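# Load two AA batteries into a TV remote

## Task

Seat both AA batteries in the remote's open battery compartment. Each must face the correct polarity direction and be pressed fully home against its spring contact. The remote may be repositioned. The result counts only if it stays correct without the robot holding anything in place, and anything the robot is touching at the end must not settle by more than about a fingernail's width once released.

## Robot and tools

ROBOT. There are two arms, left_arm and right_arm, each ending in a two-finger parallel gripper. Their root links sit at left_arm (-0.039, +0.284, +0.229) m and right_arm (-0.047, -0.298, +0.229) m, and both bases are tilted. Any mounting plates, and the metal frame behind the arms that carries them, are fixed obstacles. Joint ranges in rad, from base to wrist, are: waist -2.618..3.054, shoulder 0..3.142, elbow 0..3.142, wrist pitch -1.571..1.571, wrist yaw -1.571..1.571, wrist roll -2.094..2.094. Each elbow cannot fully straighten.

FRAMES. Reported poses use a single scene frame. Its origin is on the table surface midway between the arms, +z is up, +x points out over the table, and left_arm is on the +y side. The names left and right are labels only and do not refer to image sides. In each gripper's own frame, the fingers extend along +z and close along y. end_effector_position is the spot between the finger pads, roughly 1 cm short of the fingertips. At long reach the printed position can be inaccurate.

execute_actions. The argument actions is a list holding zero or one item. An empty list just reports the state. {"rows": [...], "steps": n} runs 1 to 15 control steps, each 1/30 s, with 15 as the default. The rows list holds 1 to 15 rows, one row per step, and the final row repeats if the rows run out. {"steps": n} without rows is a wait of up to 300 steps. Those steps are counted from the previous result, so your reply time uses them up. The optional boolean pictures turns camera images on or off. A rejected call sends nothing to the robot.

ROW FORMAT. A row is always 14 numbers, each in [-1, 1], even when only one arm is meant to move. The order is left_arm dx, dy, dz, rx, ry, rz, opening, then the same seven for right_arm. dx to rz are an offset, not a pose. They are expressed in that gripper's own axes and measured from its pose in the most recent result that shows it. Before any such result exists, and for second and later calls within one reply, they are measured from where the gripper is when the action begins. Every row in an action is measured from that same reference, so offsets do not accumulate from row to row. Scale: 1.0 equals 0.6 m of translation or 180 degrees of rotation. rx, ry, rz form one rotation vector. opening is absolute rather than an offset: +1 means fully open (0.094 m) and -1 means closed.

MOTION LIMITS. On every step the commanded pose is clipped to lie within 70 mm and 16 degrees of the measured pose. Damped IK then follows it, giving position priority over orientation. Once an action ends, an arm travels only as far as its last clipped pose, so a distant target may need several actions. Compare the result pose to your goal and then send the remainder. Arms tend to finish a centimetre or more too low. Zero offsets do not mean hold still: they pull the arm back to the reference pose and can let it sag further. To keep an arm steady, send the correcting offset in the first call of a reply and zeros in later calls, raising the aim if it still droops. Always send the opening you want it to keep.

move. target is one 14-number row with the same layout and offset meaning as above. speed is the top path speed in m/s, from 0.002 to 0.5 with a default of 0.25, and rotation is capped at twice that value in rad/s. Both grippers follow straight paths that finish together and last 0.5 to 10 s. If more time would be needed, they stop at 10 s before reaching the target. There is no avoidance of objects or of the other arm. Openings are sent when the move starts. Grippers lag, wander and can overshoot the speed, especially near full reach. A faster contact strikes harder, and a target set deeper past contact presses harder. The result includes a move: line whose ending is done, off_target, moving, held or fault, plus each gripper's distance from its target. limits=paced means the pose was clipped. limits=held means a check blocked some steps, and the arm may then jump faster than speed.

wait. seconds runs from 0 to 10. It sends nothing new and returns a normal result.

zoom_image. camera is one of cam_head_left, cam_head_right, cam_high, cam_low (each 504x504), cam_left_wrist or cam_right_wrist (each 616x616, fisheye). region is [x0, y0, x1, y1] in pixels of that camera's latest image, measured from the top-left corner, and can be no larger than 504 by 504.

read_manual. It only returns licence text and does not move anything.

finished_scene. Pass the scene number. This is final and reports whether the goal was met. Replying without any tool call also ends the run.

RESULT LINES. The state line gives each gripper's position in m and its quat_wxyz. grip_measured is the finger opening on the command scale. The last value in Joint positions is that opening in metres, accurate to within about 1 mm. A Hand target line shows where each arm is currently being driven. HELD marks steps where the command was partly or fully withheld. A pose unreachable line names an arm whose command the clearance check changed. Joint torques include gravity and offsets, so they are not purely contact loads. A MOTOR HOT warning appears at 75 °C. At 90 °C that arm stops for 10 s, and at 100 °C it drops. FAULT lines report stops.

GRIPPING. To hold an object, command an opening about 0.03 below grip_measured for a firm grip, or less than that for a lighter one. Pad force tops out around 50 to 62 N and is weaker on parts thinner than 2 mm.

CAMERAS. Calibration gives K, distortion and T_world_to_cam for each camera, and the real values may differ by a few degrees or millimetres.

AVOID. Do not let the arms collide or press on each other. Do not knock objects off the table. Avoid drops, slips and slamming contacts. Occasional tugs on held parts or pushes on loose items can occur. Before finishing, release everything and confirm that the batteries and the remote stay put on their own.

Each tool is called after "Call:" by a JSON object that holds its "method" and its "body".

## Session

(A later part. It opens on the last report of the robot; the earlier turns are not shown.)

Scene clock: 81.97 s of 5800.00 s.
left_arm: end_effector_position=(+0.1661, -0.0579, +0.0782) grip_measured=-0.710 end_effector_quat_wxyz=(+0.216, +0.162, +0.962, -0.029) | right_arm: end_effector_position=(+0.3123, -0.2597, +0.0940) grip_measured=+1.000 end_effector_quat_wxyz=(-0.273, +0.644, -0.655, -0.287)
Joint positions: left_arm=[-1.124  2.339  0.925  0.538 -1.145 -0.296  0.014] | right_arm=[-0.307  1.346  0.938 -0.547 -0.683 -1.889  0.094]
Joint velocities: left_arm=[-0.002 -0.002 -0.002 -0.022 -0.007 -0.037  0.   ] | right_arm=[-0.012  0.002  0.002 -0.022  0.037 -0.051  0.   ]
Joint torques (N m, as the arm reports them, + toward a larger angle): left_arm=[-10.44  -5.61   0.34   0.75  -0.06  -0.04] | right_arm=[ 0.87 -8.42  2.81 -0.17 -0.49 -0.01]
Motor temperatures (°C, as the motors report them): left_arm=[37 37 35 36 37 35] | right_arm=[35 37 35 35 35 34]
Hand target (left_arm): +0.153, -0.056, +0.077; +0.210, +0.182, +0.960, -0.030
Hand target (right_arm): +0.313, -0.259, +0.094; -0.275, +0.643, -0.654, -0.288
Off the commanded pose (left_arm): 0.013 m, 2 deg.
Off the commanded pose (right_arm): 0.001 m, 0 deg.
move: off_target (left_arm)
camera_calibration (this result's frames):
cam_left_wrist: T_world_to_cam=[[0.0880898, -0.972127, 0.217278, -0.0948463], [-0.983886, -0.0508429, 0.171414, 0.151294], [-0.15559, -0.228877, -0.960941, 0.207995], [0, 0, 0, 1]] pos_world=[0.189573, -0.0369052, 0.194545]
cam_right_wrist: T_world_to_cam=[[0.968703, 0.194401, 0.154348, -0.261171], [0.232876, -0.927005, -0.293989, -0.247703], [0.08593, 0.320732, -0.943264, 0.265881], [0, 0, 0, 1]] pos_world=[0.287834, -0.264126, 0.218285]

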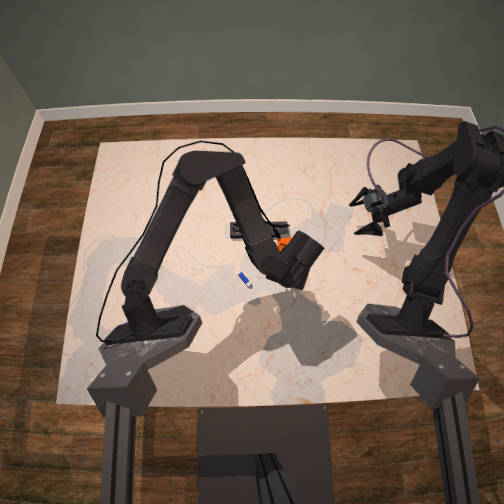

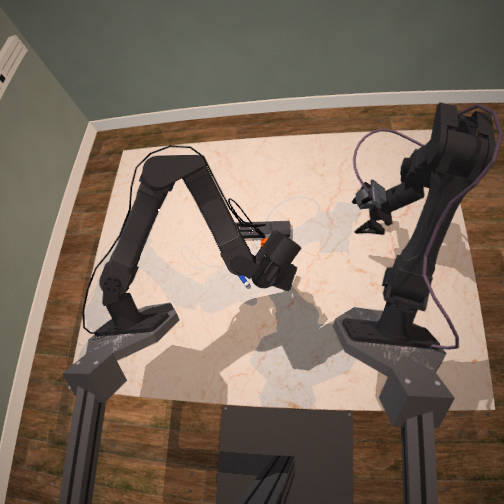

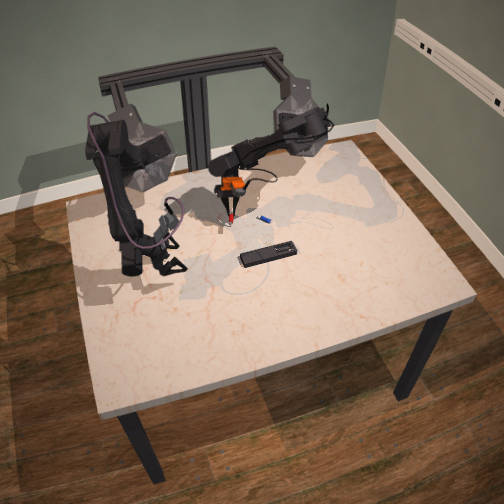

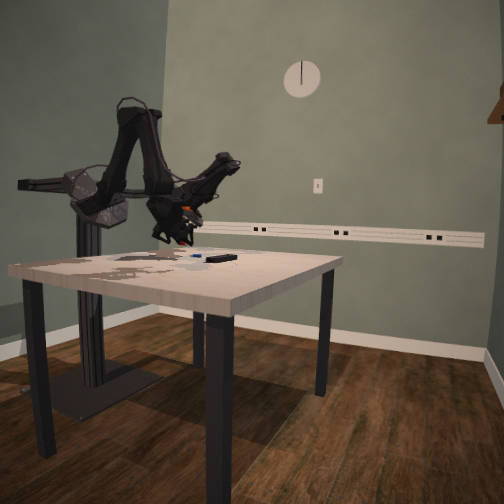

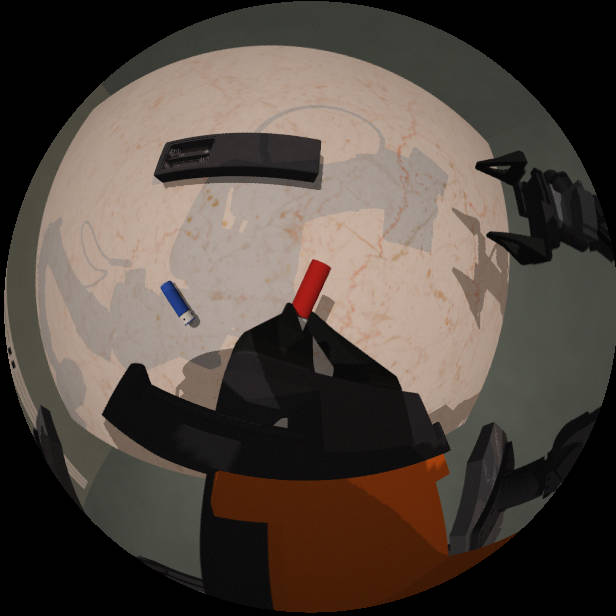

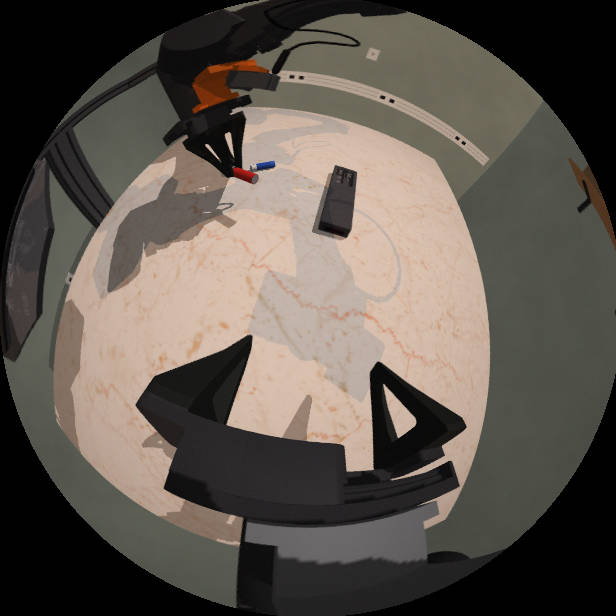

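Call:
{"method": "move", "body": {"target": [-0.132,0.3475,0.073,0.0905,0.1186,0.387,-0.74, -0.095,-0.013,0.208,0,-0.045,0,1], "speed": 0.25}}

Scene clock: 95.57 s of 5800.00 s.
left_arm: end_effector_position=(+0.3130, +0.1162, +0.0690) grip_measured=-0.710 end_effector_quat_wxyz=(-0.009, +0.711, +0.703, +0.011) | right_arm: end_effector_position=(+0.3212, -0.1372, +0.0491) grip_measured=+1.000 end_effector_quat_wxyz=(-0.318, +0.626, -0.634, -0.325)
Joint positions: left_arm=[-0.612  1.707  1.072 -0.413 -0.753  1.07   0.014] | right_arm=[ 0.021  1.635  0.909 -0.058 -0.597 -1.594  0.094]
Joint velocities: left_arm=[-0.002 -0.012 -0.002 -0.037 -0.037 -0.007  0.001] | right_arm=[-0.002  0.022 -0.017 -0.007 -0.022  0.007  0.   ]
Joint torques (N m, as the arm reports them, + toward a larger angle): left_arm=[-6.38 -8.3   4.01  0.1   0.13  0.07] | right_arm=[ 4.16 -7.55  2.01  0.22 -0.59  0.09]
Motor temperatures (°C, as the motors report them): left_arm=[37 37 35 36 37 35] | right_arm=[36 37 35 35 35 34]
Hand target (left_arm): +0.324, +0.112, +0.076; +0.004, +0.708, +0.706, +0.006
Hand target (right_arm): +0.319, -0.131, +0.050; -0.318, +0.622, -0.633, -0.333
Off the commanded pose (left_arm): 0.011 m, 2 deg.
Off the commanded pose (right_arm): 0.008 m, 1 deg.
After step 90, 7.30 s passed at rest.
move: off_target (left_arm)
camera_calibration (this result's frames):
cam_left_wrist: T_world_to_cam=[[-0.893368, -0.448743, 0.0228633, 0.323201], [-0.357297, 0.740327, 0.569434, -0.00934096], [-0.272456, 0.500545, -0.821719, 0.203979], [0, 0, 0, 1]] pos_world=[0.340975, 0.0498492, 0.165543]
cam_right_wrist: T_world_to_cam=[[0.967456, 0.169628, 0.187762, -0.291291], [0.233827, -0.882916, -0.407166, -0.138099], [0.0967107, 0.43782, -0.893846, 0.193709], [0, 0, 0, 1]] pos_world=[0.295369, -0.157328, 0.17161]

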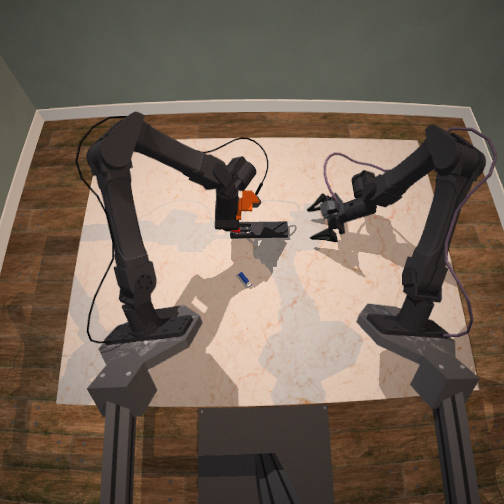

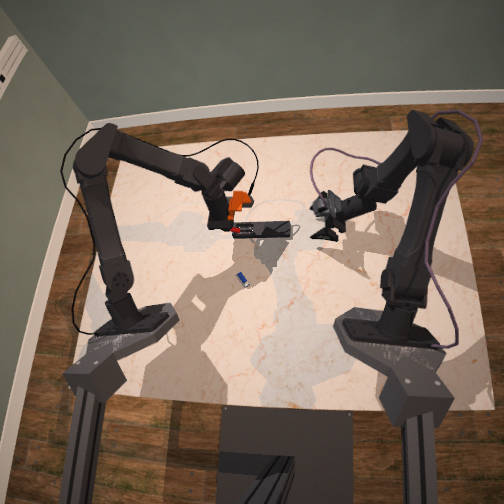

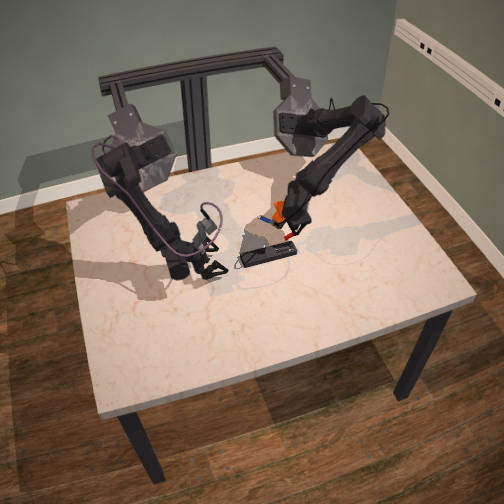

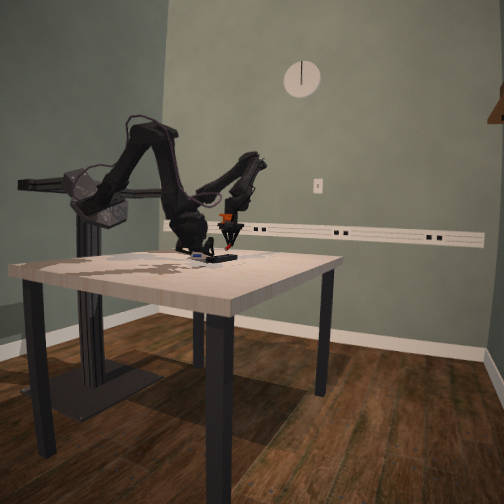

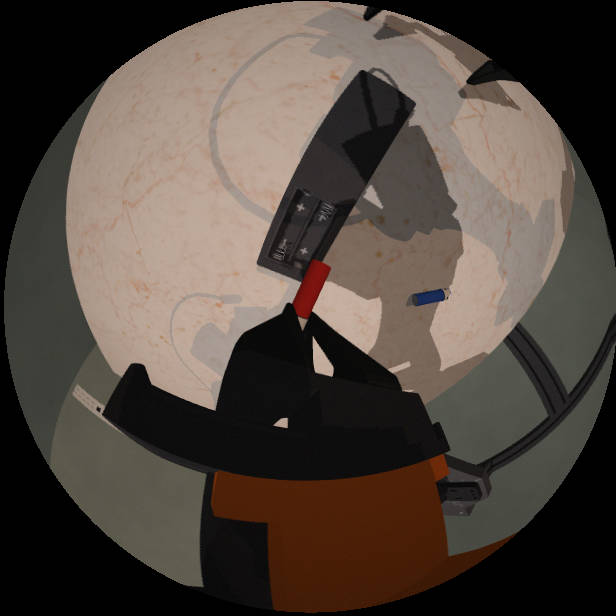

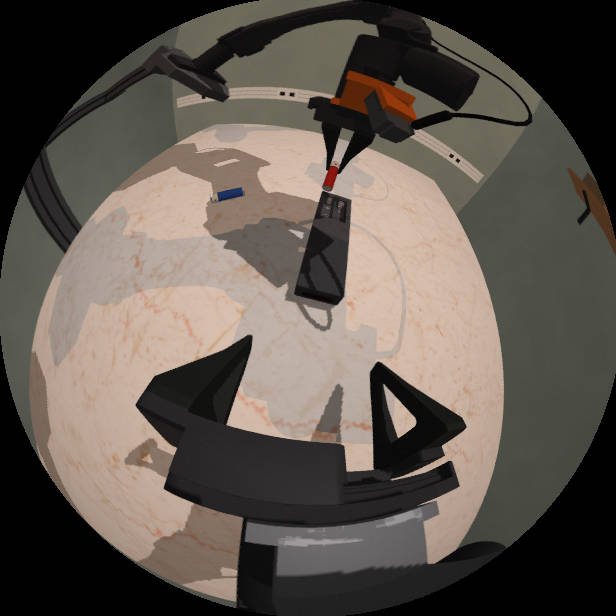

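Call:
{"method": "move", "body": {"target": [-0.007,0.02,-0.01,0.001,-0.012,-0.003,-0.74, -0.05,0.002,0.148,0,-0.004,0,1], "speed": 0.1}}

Scene clock: 103.80 s of 5800.00 s.
left_arm: end_effector_position=(+0.3094, +0.1166, +0.0674) grip_measured=-0.710 end_effector_quat_wxyz=(-0.013, +0.714, +0.700, +0.000) | right_arm: end_effector_position=(+0.3140, -0.0558, +0.0187) grip_measured=+1.000 end_effector_quat_wxyz=(-0.314, +0.627, -0.634, -0.327)
Joint positions: left_arm=[-0.605  1.707  1.072 -0.425 -0.731  1.076  0.014] | right_arm=[ 0.211  1.874  0.977  0.177 -0.456 -1.448  0.094]
Joint velocities: left_arm=[-0.002 -0.017 -0.012 -0.139 -0.007 -0.007 -0.   ] | right_arm=[-0.012 -0.007 -0.007  0.022  0.051  0.007  0.   ]
Joint torques (N m, as the arm reports them, + toward a larger angle): left_arm=[-6.1  -8.35  4.61  0.13  0.1   0.1 ] | right_arm=[ 5.92 -7.51  2.84  0.41 -0.59  0.1 ]
Motor temperatures (°C, as the motors report them): left_arm=[37 37 36 36 37 35] | right_arm=[36 37 35 35 35 34]
Hand target (left_arm): +0.325, +0.112, +0.075; +0.004, +0.708, +0.706, -0.003
Hand target (right_arm): +0.320, -0.049, +0.021; -0.321, +0.623, -0.632, -0.329
Off the commanded pose (left_arm): 0.018 m, 2 deg.
Off the commanded pose (right_arm): 0.011 m, 1 deg.
After step 90, 3.80 s passed at rest.
move: off_target (left_arm, right_arm)
camera_calibration (this result's frames):
cam_left_wrist: T_world_to_cam=[[-0.89639, -0.440922, 0.0455369, 0.318687], [-0.339278, 0.748583, 0.569661, -0.0165187], [-0.285264, 0.495189, -0.820617, 0.206096], [0, 0, 0, 1]] pos_world=[0.338855, 0.0508252, 0.164024]
cam_right_wrist: T_world_to_cam=[[0.967495, 0.176241, 0.181365, -0.29196], [0.236925, -0.882466, -0.406349, -0.0779321], [0.0884329, 0.43611, -0.895538, 0.134097], [0, 0, 0, 1]] pos_world=[0.289075, -0.0757982, 0.141372]

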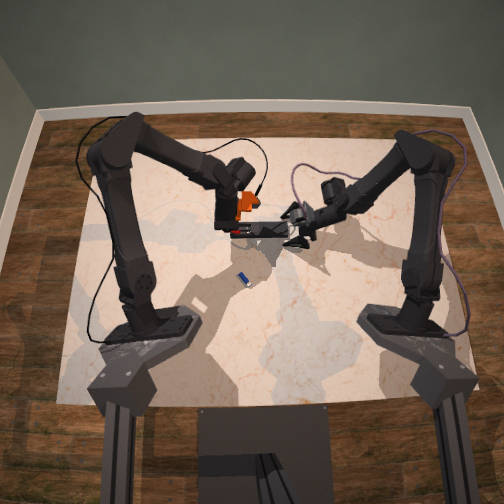

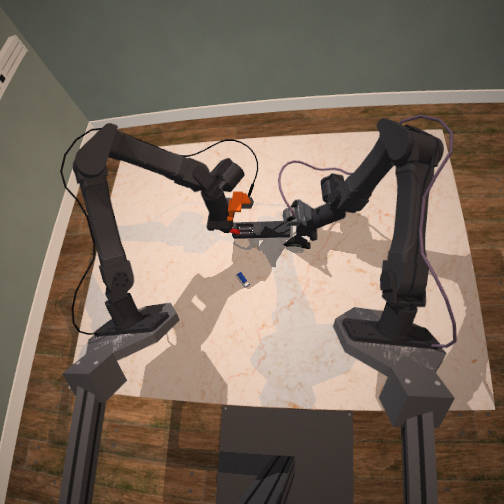

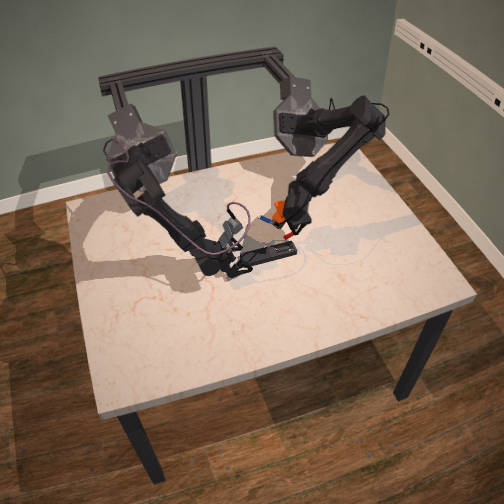

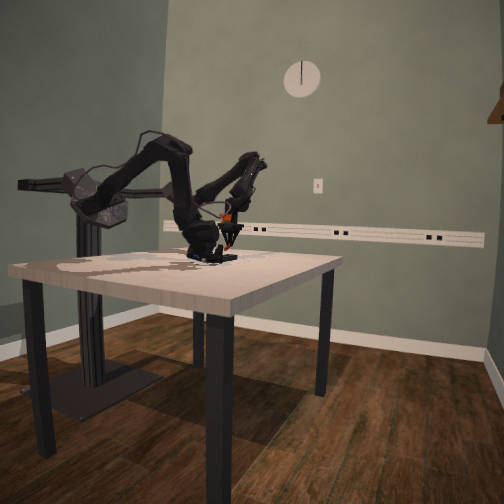

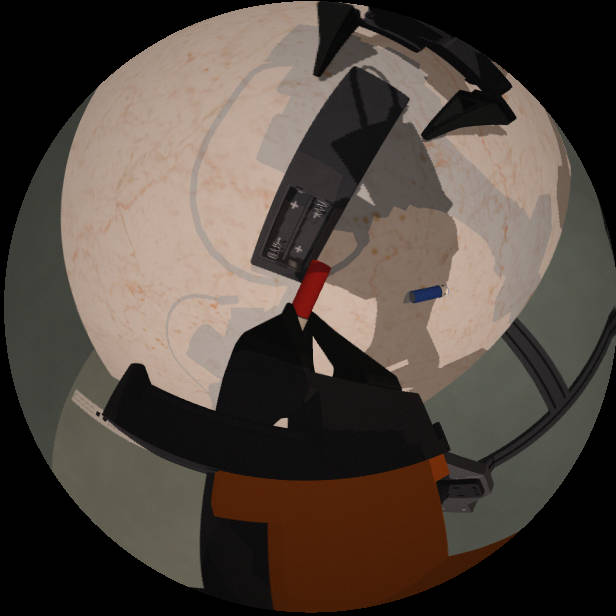

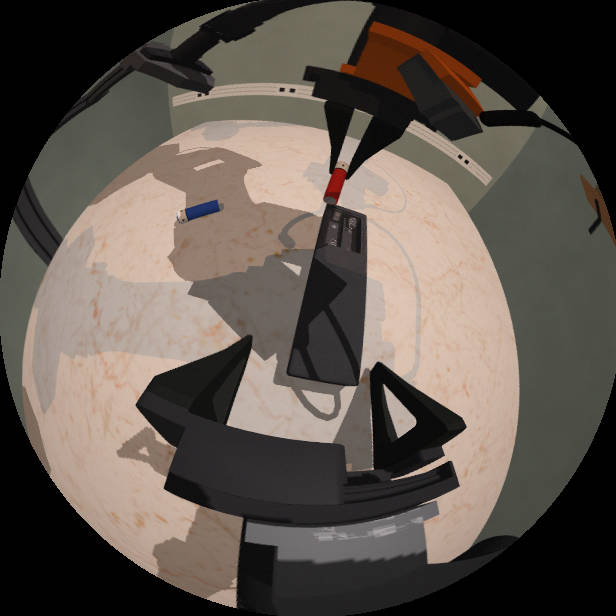

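Call:
{"method": "move", "body": {"target": [-0.007,0.03,-0.013,0,-0.005,-0.004,-0.74, -0.02,-0.023,0.021,0,-0.004,0,0.6], "speed": 0.05}}

Call:
{"method": "execute_actions", "body": {"actions": [{"rows":[[0,0,0,0,0,0,-0.74, 0,0,0,0,0,0,0.3],[0,0,0,0,0,0,-0.74, 0,0,0,0,0,0,0.2],[0,0,0,0,0,0,-0.74, 0,0,0,0,0,0,0.15],[0,0,0,0,0,0,-0.74, 0,0,0,0,0,0,0.1],[0,0,0,0,0,0,-0.74, 0,0,0,0,0,0,0.06],[0,0,0,0,0,0,-0.74, 0,0,0,0,0,0,0.03],[0,0,0,0,0,0,-0.74, 0,0,0,0,0,0,-0.01]],"steps":15}]}}

Scene clock: 109.10 s of 5800.00 s.
left_arm: end_effector_position=(+0.3225, +0.1156, +0.0736) grip_measured=-0.710 end_effector_quat_wxyz=(-0.011, +0.713, +0.701, +0.001) | right_arm: end_effector_position=(+0.3284, -0.0467, +0.0188) grip_measured=+0.602 end_effector_quat_wxyz=(-0.319, +0.627, -0.634, -0.320)
Joint positions: left_arm=[-0.605  1.707  1.125 -0.472 -0.731  1.076  0.014] | right_arm=[ 0.231  1.895  1.034  0.163 -0.437 -1.434  0.075]
Joint velocities: left_arm=[0.002 0.002 0.002 0.007 0.037 0.007 0.001] | right_arm=[-0.017 -0.017 -0.007  0.037  0.007 -0.051 -0.   ]
Joint torques (N m, as the arm reports them, + toward a larger angle): left_arm=[-5.97 -6.96  3.93  0.14  0.09 -0.03] | right_arm=[ 6.41 -7.51  2.89  0.3  -0.59  0.08]
Motor temperatures (°C, as the motors report them): left_arm=[36 38 36 36 37 35] | right_arm=[36 37 35 35 35 34]
Hand target (left_arm): +0.327, +0.112, +0.075; -0.007, +0.710, +0.704, -0.005
Hand target (right_arm): +0.328, -0.039, +0.021; -0.318, +0.625, -0.632, -0.331
Off the commanded pose (left_arm): 0.006 m, 1 deg.
Off the commanded pose (right_arm): 0.008 m, 1 deg.
After step 90, 1.40 s passed at rest.
move: done
camera_calibration (this result's frames):
cam_left_wrist: T_world_to_cam=[[-0.894667, -0.444656, 0.0430356, 0.329775], [-0.344824, 0.748607, 0.566289, -0.0128414], [-0.284021, 0.4918, -0.823082, 0.215511], [0, 0, 0, 1]] pos_world=[0.35182, 0.0502615, 0.170463]
cam_right_wrist: T_world_to_cam=[[0.965984, 0.170008, 0.194863, -0.307516], [0.236628, -0.885053, -0.400861, -0.0734386], [0.104314, 0.433335, -0.895176, 0.123603], [0, 0, 0, 1]] pos_world=[0.30154, -0.066278, 0.141131]

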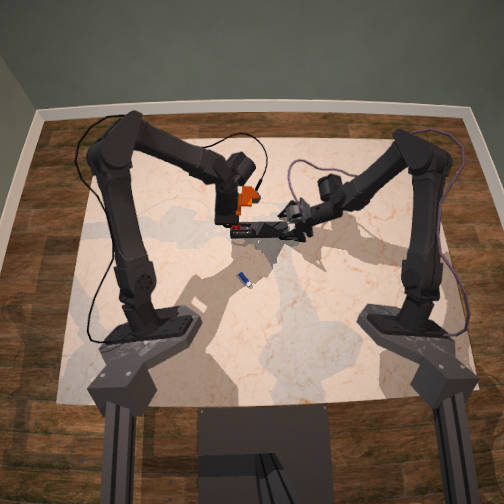

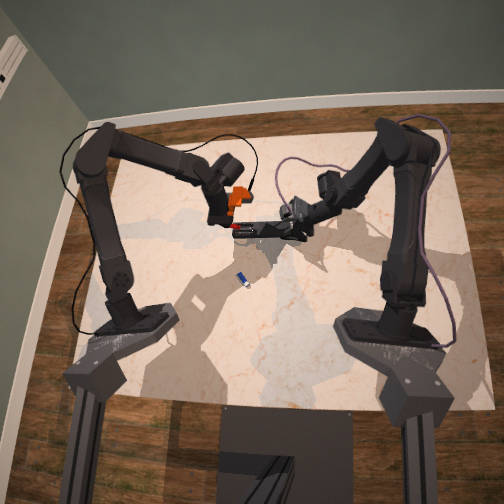

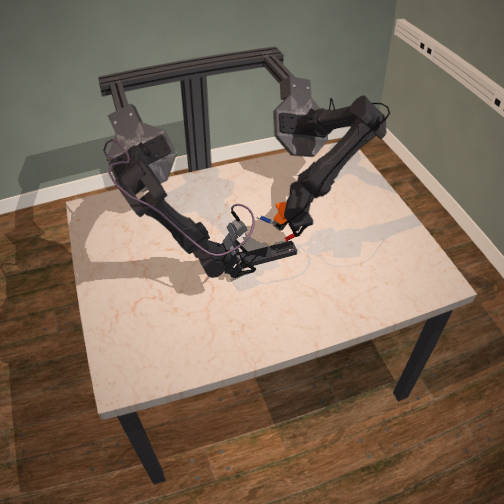

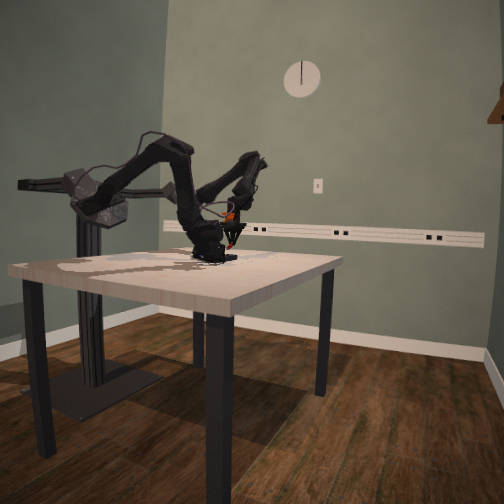

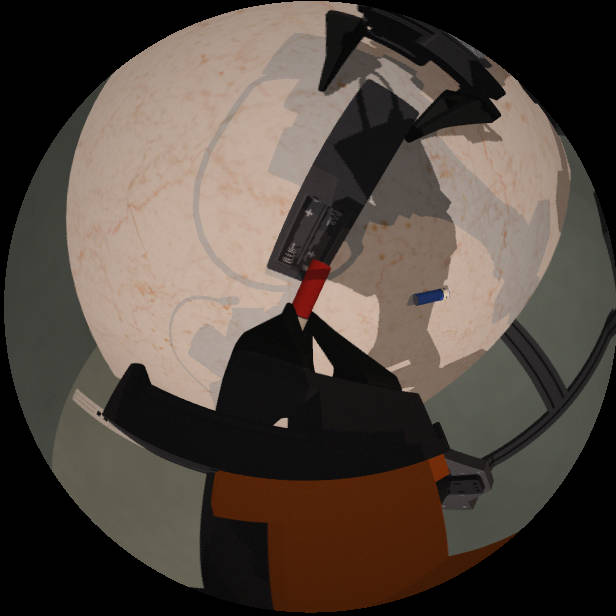

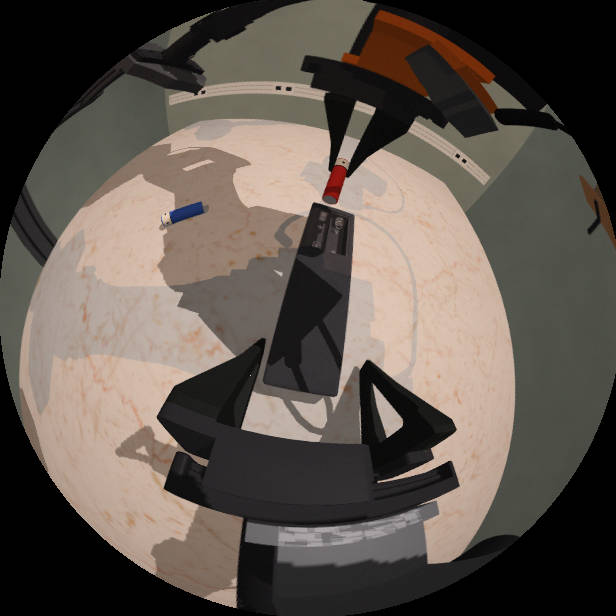

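Scene clock: 109.60 s of 5800.00 s.
left_arm: end_effector_position=(+0.3224, +0.1157, +0.0736) grip_measured=-0.710 end_effector_quat_wxyz=(-0.011, +0.713, +0.701, +0.001) | right_arm: end_effector_position=(+0.3286, -0.0471, +0.0183) grip_measured=+0.011 end_effector_quat_wxyz=(-0.318, +0.628, -0.635, -0.319)
Joint positions: left_arm=[-0.605  1.707  1.125 -0.473 -0.731  1.076  0.014] | right_arm=[ 0.231  1.895  1.034  0.164 -0.433 -1.434  0.047]
Joint velocities: left_arm=[ 0.012  0.022 -0.017  0.007  0.007 -0.007 -0.   ] | right_arm=[-0.002 -0.002 -0.002  0.007 -0.037  0.051  0.   ]
Joint torques (N m, as the arm reports them, + toward a larger angle): left_arm=[-6.08 -7.51  2.16  0.25 -0.03  0.02] | right_arm=[ 5.04 -8.67  1.58  0.42 -0.56 -0.01]
Motor temperatures (°C, as the motors report them): left_arm=[36 38 36 36 37 35] | right_arm=[36 37 35 35 35 34]
Hand target (left_arm): +0.322, +0.116, +0.074; -0.011, +0.713, +0.701, +0.001
Hand target (right_arm): +0.328, -0.047, +0.019; -0.319, +0.627, -0.634, -0.320
Off the commanded pose (left_arm): 0.000 m, 0 deg.
Off the commanded pose (right_arm): 0.001 m, 0 deg.
Steps of this call (steps 1 to 15: all 15 steps of this action). Readings (end_effector_position):
1: left_arm (+0.3224, +0.1157, +0.0736) | right_arm (+0.3284, -0.0468, +0.0186)
2: left_arm (+0.3224, +0.1157, +0.0736) | right_arm (+0.3284, -0.0469, +0.0185)
4: left_arm (+0.3224, +0.1157, +0.0736) | right_arm (+0.3284, -0.0470, +0.0184)
8: left_arm (+0.3224, +0.1157, +0.0736) | right_arm (+0.3285, -0.0471, +0.0183)
15: the state above
camera_calibration (this result's frames):
cam_left_wrist: T_world_to_cam=[[-0.894768, -0.444436, 0.0432008, 0.329727], [-0.344492, 0.748618, 0.566477, -0.013016], [-0.284104, 0.491984, -0.822944, 0.21547], [0, 0, 0, 1]] pos_world=[0.351761, 0.0502789, 0.170448]
cam_right_wrist: T_world_to_cam=[[0.965928, 0.169961, 0.195184, -0.3076], [0.236358, -0.886548, -0.397704, -0.0740336], [0.105445, 0.430287, -0.896513, 0.122814], [0, 0, 0, 1]] pos_world=[0.301667, -0.0661996, 0.1407]

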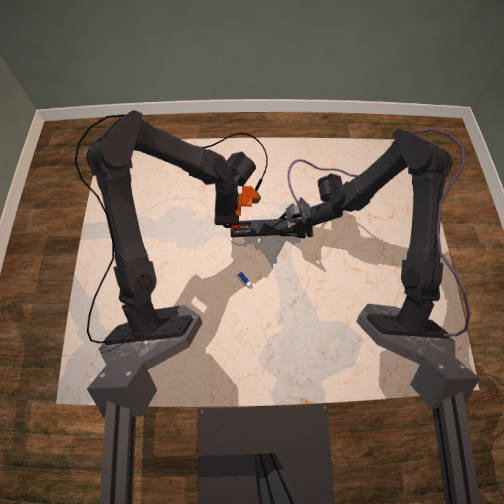

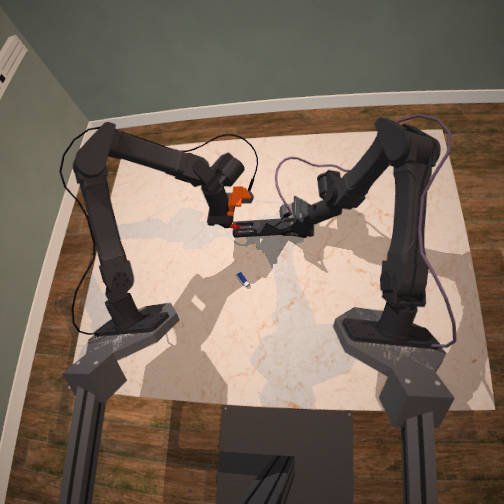

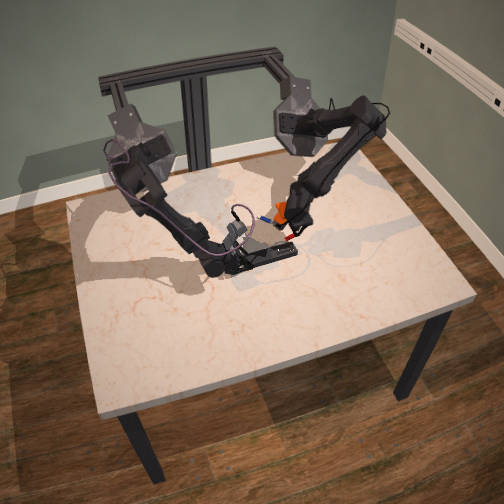

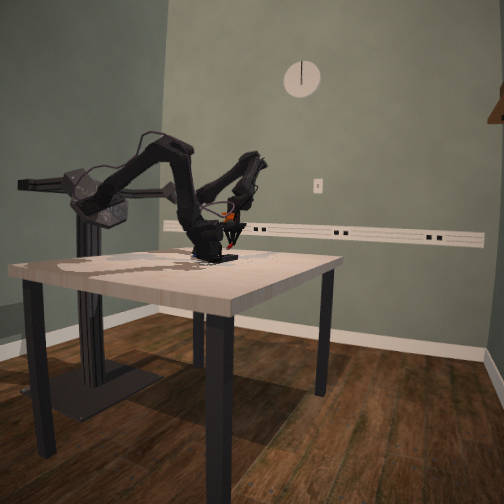

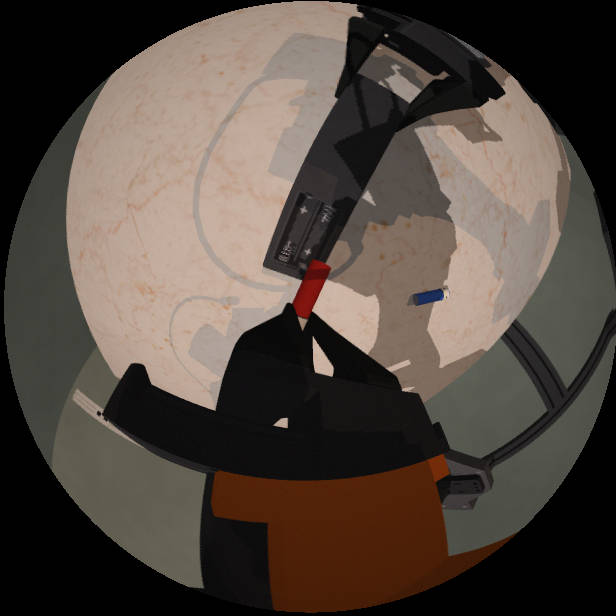

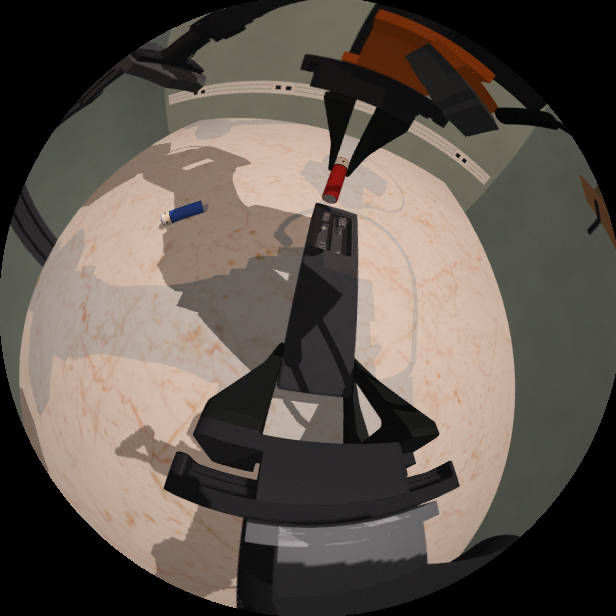

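Call:
{"method": "move", "body": {"target": [-0.018,0,0.026,0.004,-0.006,-0.02,-0.74, 0,0,0,0,0,0,-0.02], "speed": 0.05}}

Call:
{"method": "zoom_image", "body": {"camera": "cam_left_wrist", "region": [240, 180, 390, 330]}}

Call:
{"method": "zoom_image", "body": {"camera": "cam_right_wrist", "region": [280, 150, 400, 270]}}

Scene clock: 113.30 s of 5800.00 s.
left_arm: end_effector_position=(+0.3172, +0.1127, +0.0582) grip_measured=-0.710 end_effector_quat_wxyz=(-0.018, +0.697, +0.717, -0.003) | right_arm: end_effector_position=(+0.3286, -0.0471, +0.0183) grip_measured=+0.011 end_effector_quat_wxyz=(-0.318, +0.628, -0.635, -0.319)
Joint positions: left_arm=[-0.584  1.751  1.125 -0.433 -0.716  1.042  0.014] | right_arm=[ 0.231  1.895  1.034  0.164 -0.433 -1.434  0.047]
Joint velocities: left_arm=[-0.027 -0.007  0.012  0.037  0.066 -0.037 -0.001] | right_arm=[ 0.012  0.017 -0.012  0.022  0.007 -0.007 -0.001]
Joint torques (N m, as the arm reports them, + toward a larger angle): left_arm=[-6.38 -6.75  3.29  0.3   0.13 -0.07] | right_arm=[ 5.06 -8.64  1.58  0.43 -0.53  0.  ]
Motor temperatures (°C, as the motors report them): left_arm=[36 38 36 36 37 35] | right_arm=[36 37 35 35 35 34]
Hand target (left_arm): +0.322, +0.105, +0.058; -0.009, +0.690, +0.723, -0.010
Hand target (right_arm): +0.329, -0.047, +0.018; -0.318, +0.628, -0.635, -0.319
Off the commanded pose (left_arm): 0.009 m, 2 deg.
Off the commanded pose (right_arm): 0.000 m, 0 deg.
move: done
camera_calibration (this result's frames):
cam_left_wrist: T_world_to_cam=[[-0.873688, -0.483388, 0.0548214, 0.321468], [-0.368095, 0.730536, 0.575172, 0.00514557], [-0.31808, 0.482342, -0.816193, 0.214317], [0, 0, 0, 1]] pos_world=[0.350927, 0.0482609, 0.154341]
cam_right_wrist: T_world_to_cam=[[0.965928, 0.169961, 0.195184, -0.3076], [0.236358, -0.886548, -0.397704, -0.0740336], [0.105445, 0.430287, -0.896513, 0.122814], [0, 0, 0, 1]] pos_world=[0.301667, -0.0661996, 0.1407]

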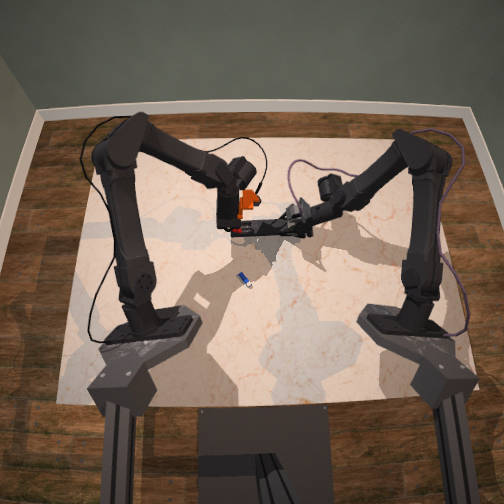

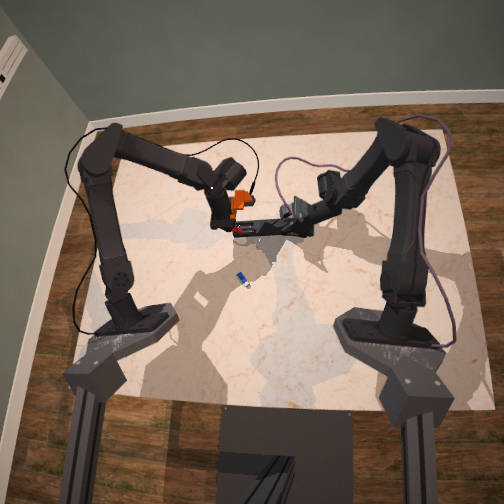

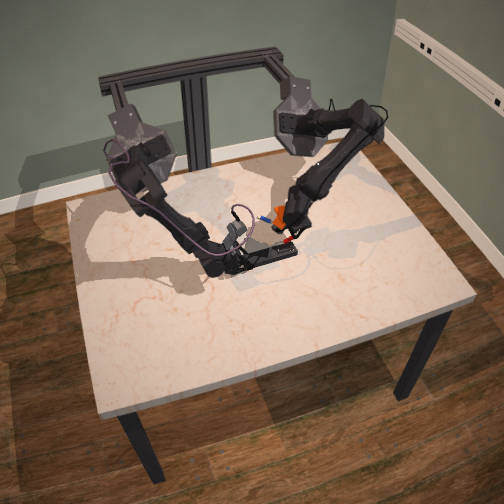

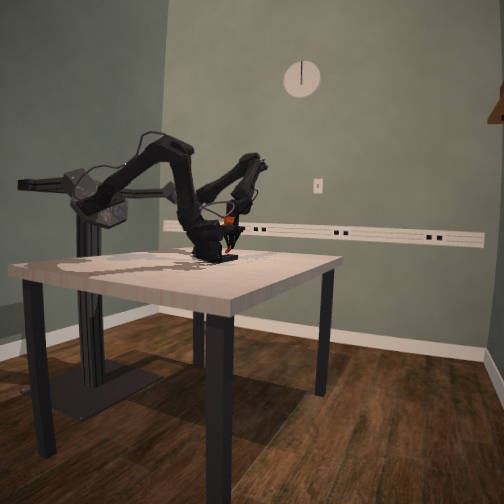

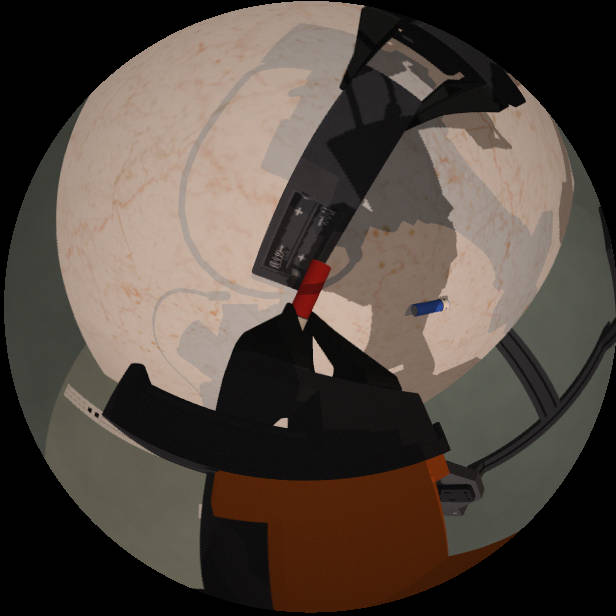

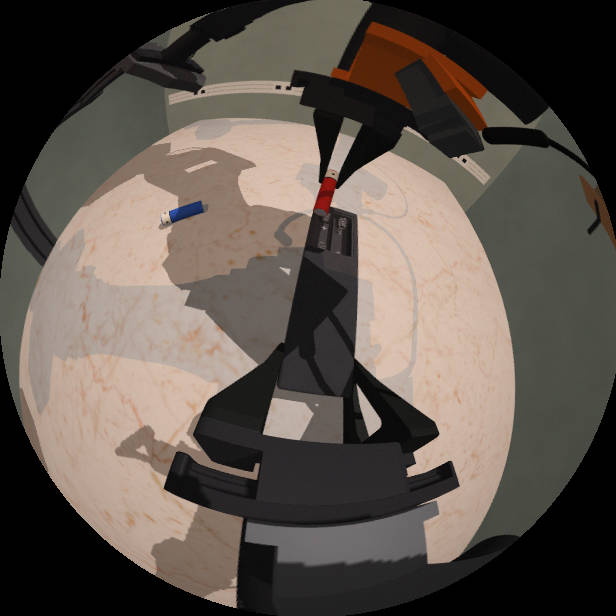

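Region (240, 180, 390, 330) of cam_left_wrist's 616x616 image, scaled by 3.360, with more detail than that image has.

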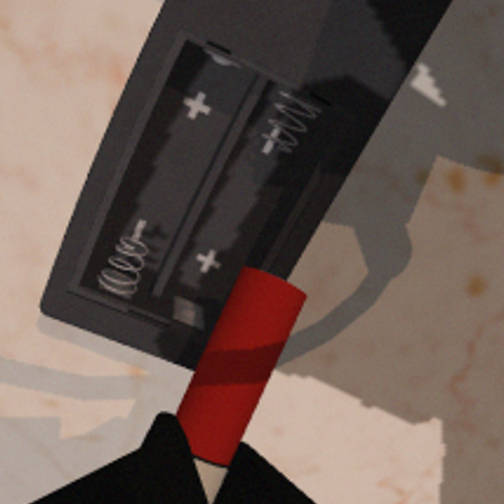

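Region (280, 150, 400, 270) of cam_right_wrist's 616x616 image, scaled by 4.200, with more detail than that image has.

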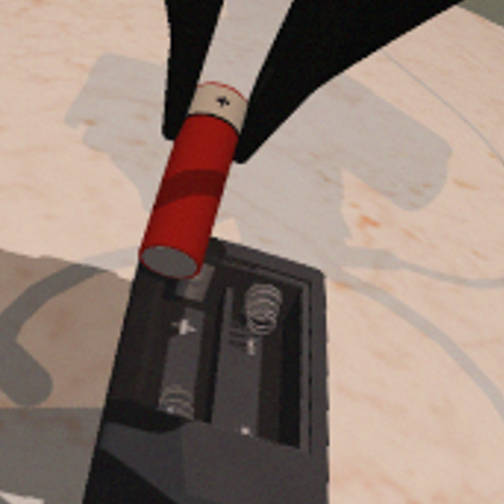

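Call:
{"method": "move", "body": {"target": [-0.028,0.024,-0.003,0.008,-0.006,-0.006,-0.74, 0,0,0,0,0,0,-0.02], "speed": 0.05}}

Call:
{"method": "zoom_image", "body": {"camera": "cam_left_wrist", "region": [240, 180, 390, 330]}}

Call:
{"method": "zoom_image", "body": {"camera": "cam_right_wrist", "region": [280, 150, 400, 270]}}

Scene clock: 117.70 s of 5800.00 s.
left_arm: end_effector_position=(+0.3302, +0.1035, +0.0575) grip_measured=-0.710 end_effector_quat_wxyz=(-0.022, +0.691, +0.723, -0.009) | right_arm: end_effector_position=(+0.3286, -0.0471, +0.0183) grip_measured=+0.011 end_effector_quat_wxyz=(-0.318, +0.628, -0.635, -0.319)
Joint positions: left_arm=[-0.584  1.797  1.22  -0.495 -0.706  1.015  0.014] | right_arm=[ 0.231  1.895  1.034  0.164 -0.433 -1.434  0.047]
Joint velocities: left_arm=[ 0.002  0.002  0.002 -0.125 -0.022 -0.095 -0.001] | right_arm=[ 0.002  0.007 -0.002  0.051  0.051  0.051 -0.   ]
Joint torques (N m, as the arm reports them, + toward a larger angle): left_arm=[-7.23 -6.99  3.98  0.09  0.13 -0.07] | right_arm=[ 5.02 -8.66  1.57  0.44 -0.52 -0.01]
Motor temperatures (°C, as the motors report them): left_arm=[36 38 36 36 37 35] | right_arm=[36 38 35 35 35 34]
Hand target (left_arm): +0.332, +0.096, +0.059; -0.020, +0.690, +0.723, -0.019
Hand target (right_arm): +0.329, -0.047, +0.018; -0.318, +0.628, -0.635, -0.319
Off the commanded pose (left_arm): 0.008 m, 1 deg.
Off the commanded pose (right_arm): 0.000 m, 0 deg.
After step 90, 0.67 s passed at rest.
move: done
camera_calibration (this result's frames):
cam_left_wrist: T_world_to_cam=[[-0.863786, -0.499285, 0.0677375, 0.326043], [-0.37383, 0.725191, 0.578229, 0.0193122], [-0.337824, 0.474144, -0.813057, 0.22948], [0, 0, 0, 1]] pos_world=[0.366374, 0.0399764, 0.153329]
cam_right_wrist: T_world_to_cam=[[0.965928, 0.169961, 0.195184, -0.3076], [0.236358, -0.886548, -0.397704, -0.0740336], [0.105445, 0.430287, -0.896513, 0.122814], [0, 0, 0, 1]] pos_world=[0.301667, -0.0661996, 0.1407]

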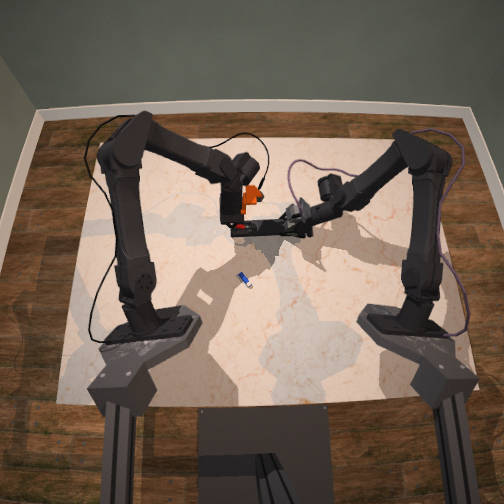

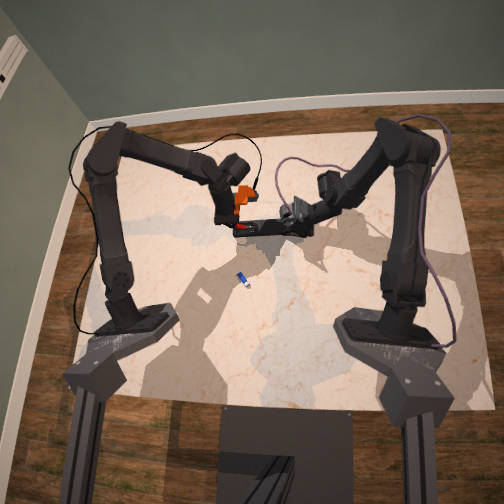

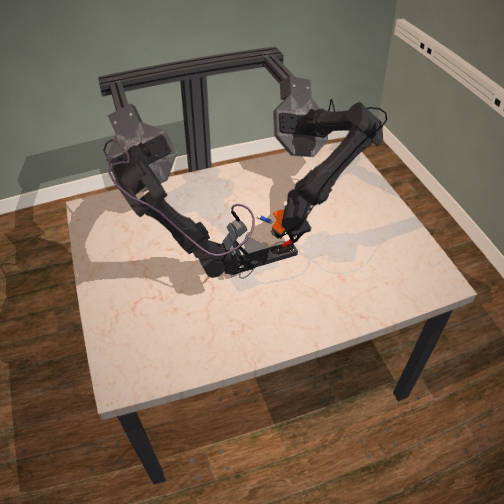

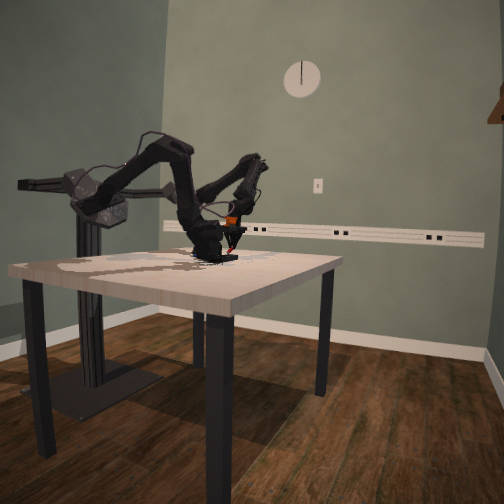

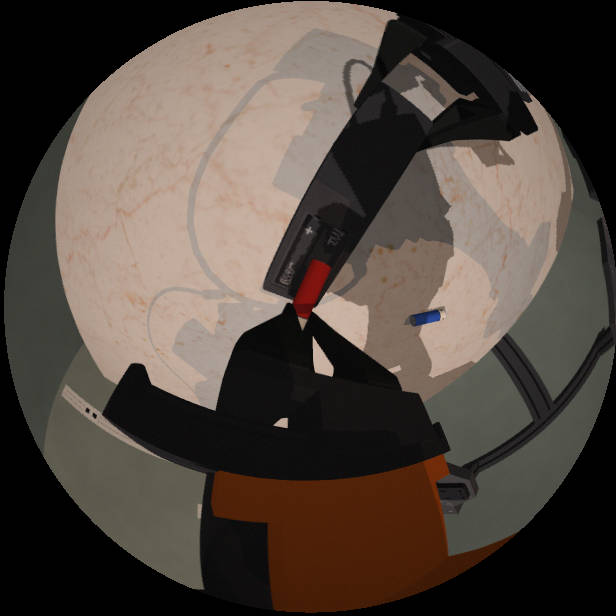

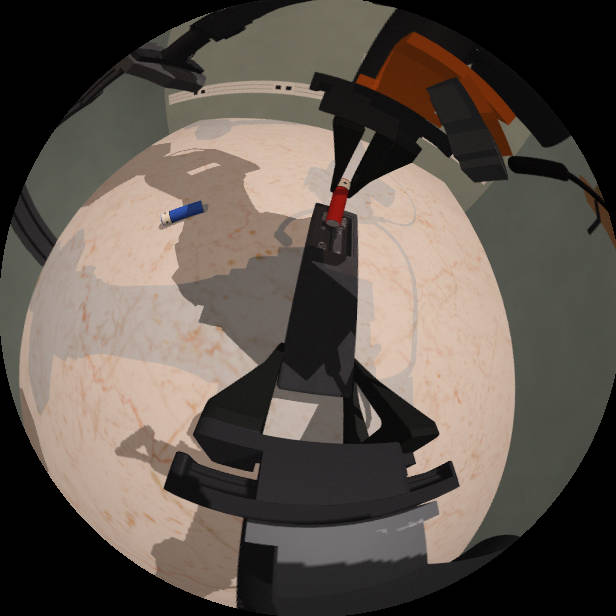

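Region (240, 180, 390, 330) of cam_left_wrist's 616x616 image, scaled by 3.360, with more detail than that image has.

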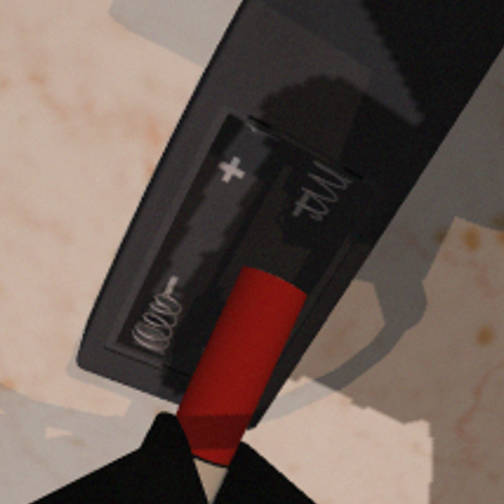

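Region (280, 150, 400, 270) of cam_right_wrist's 616x616 image, scaled by 4.200, with more detail than that image has.

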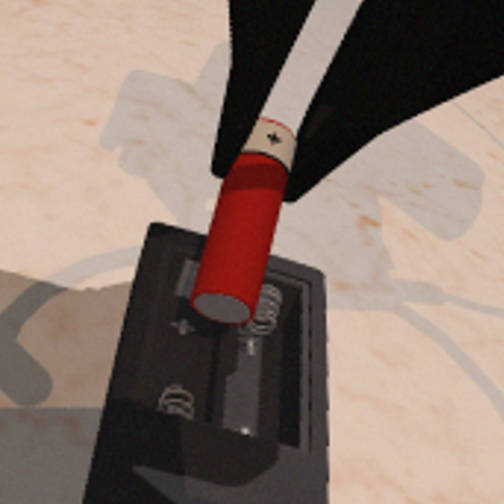

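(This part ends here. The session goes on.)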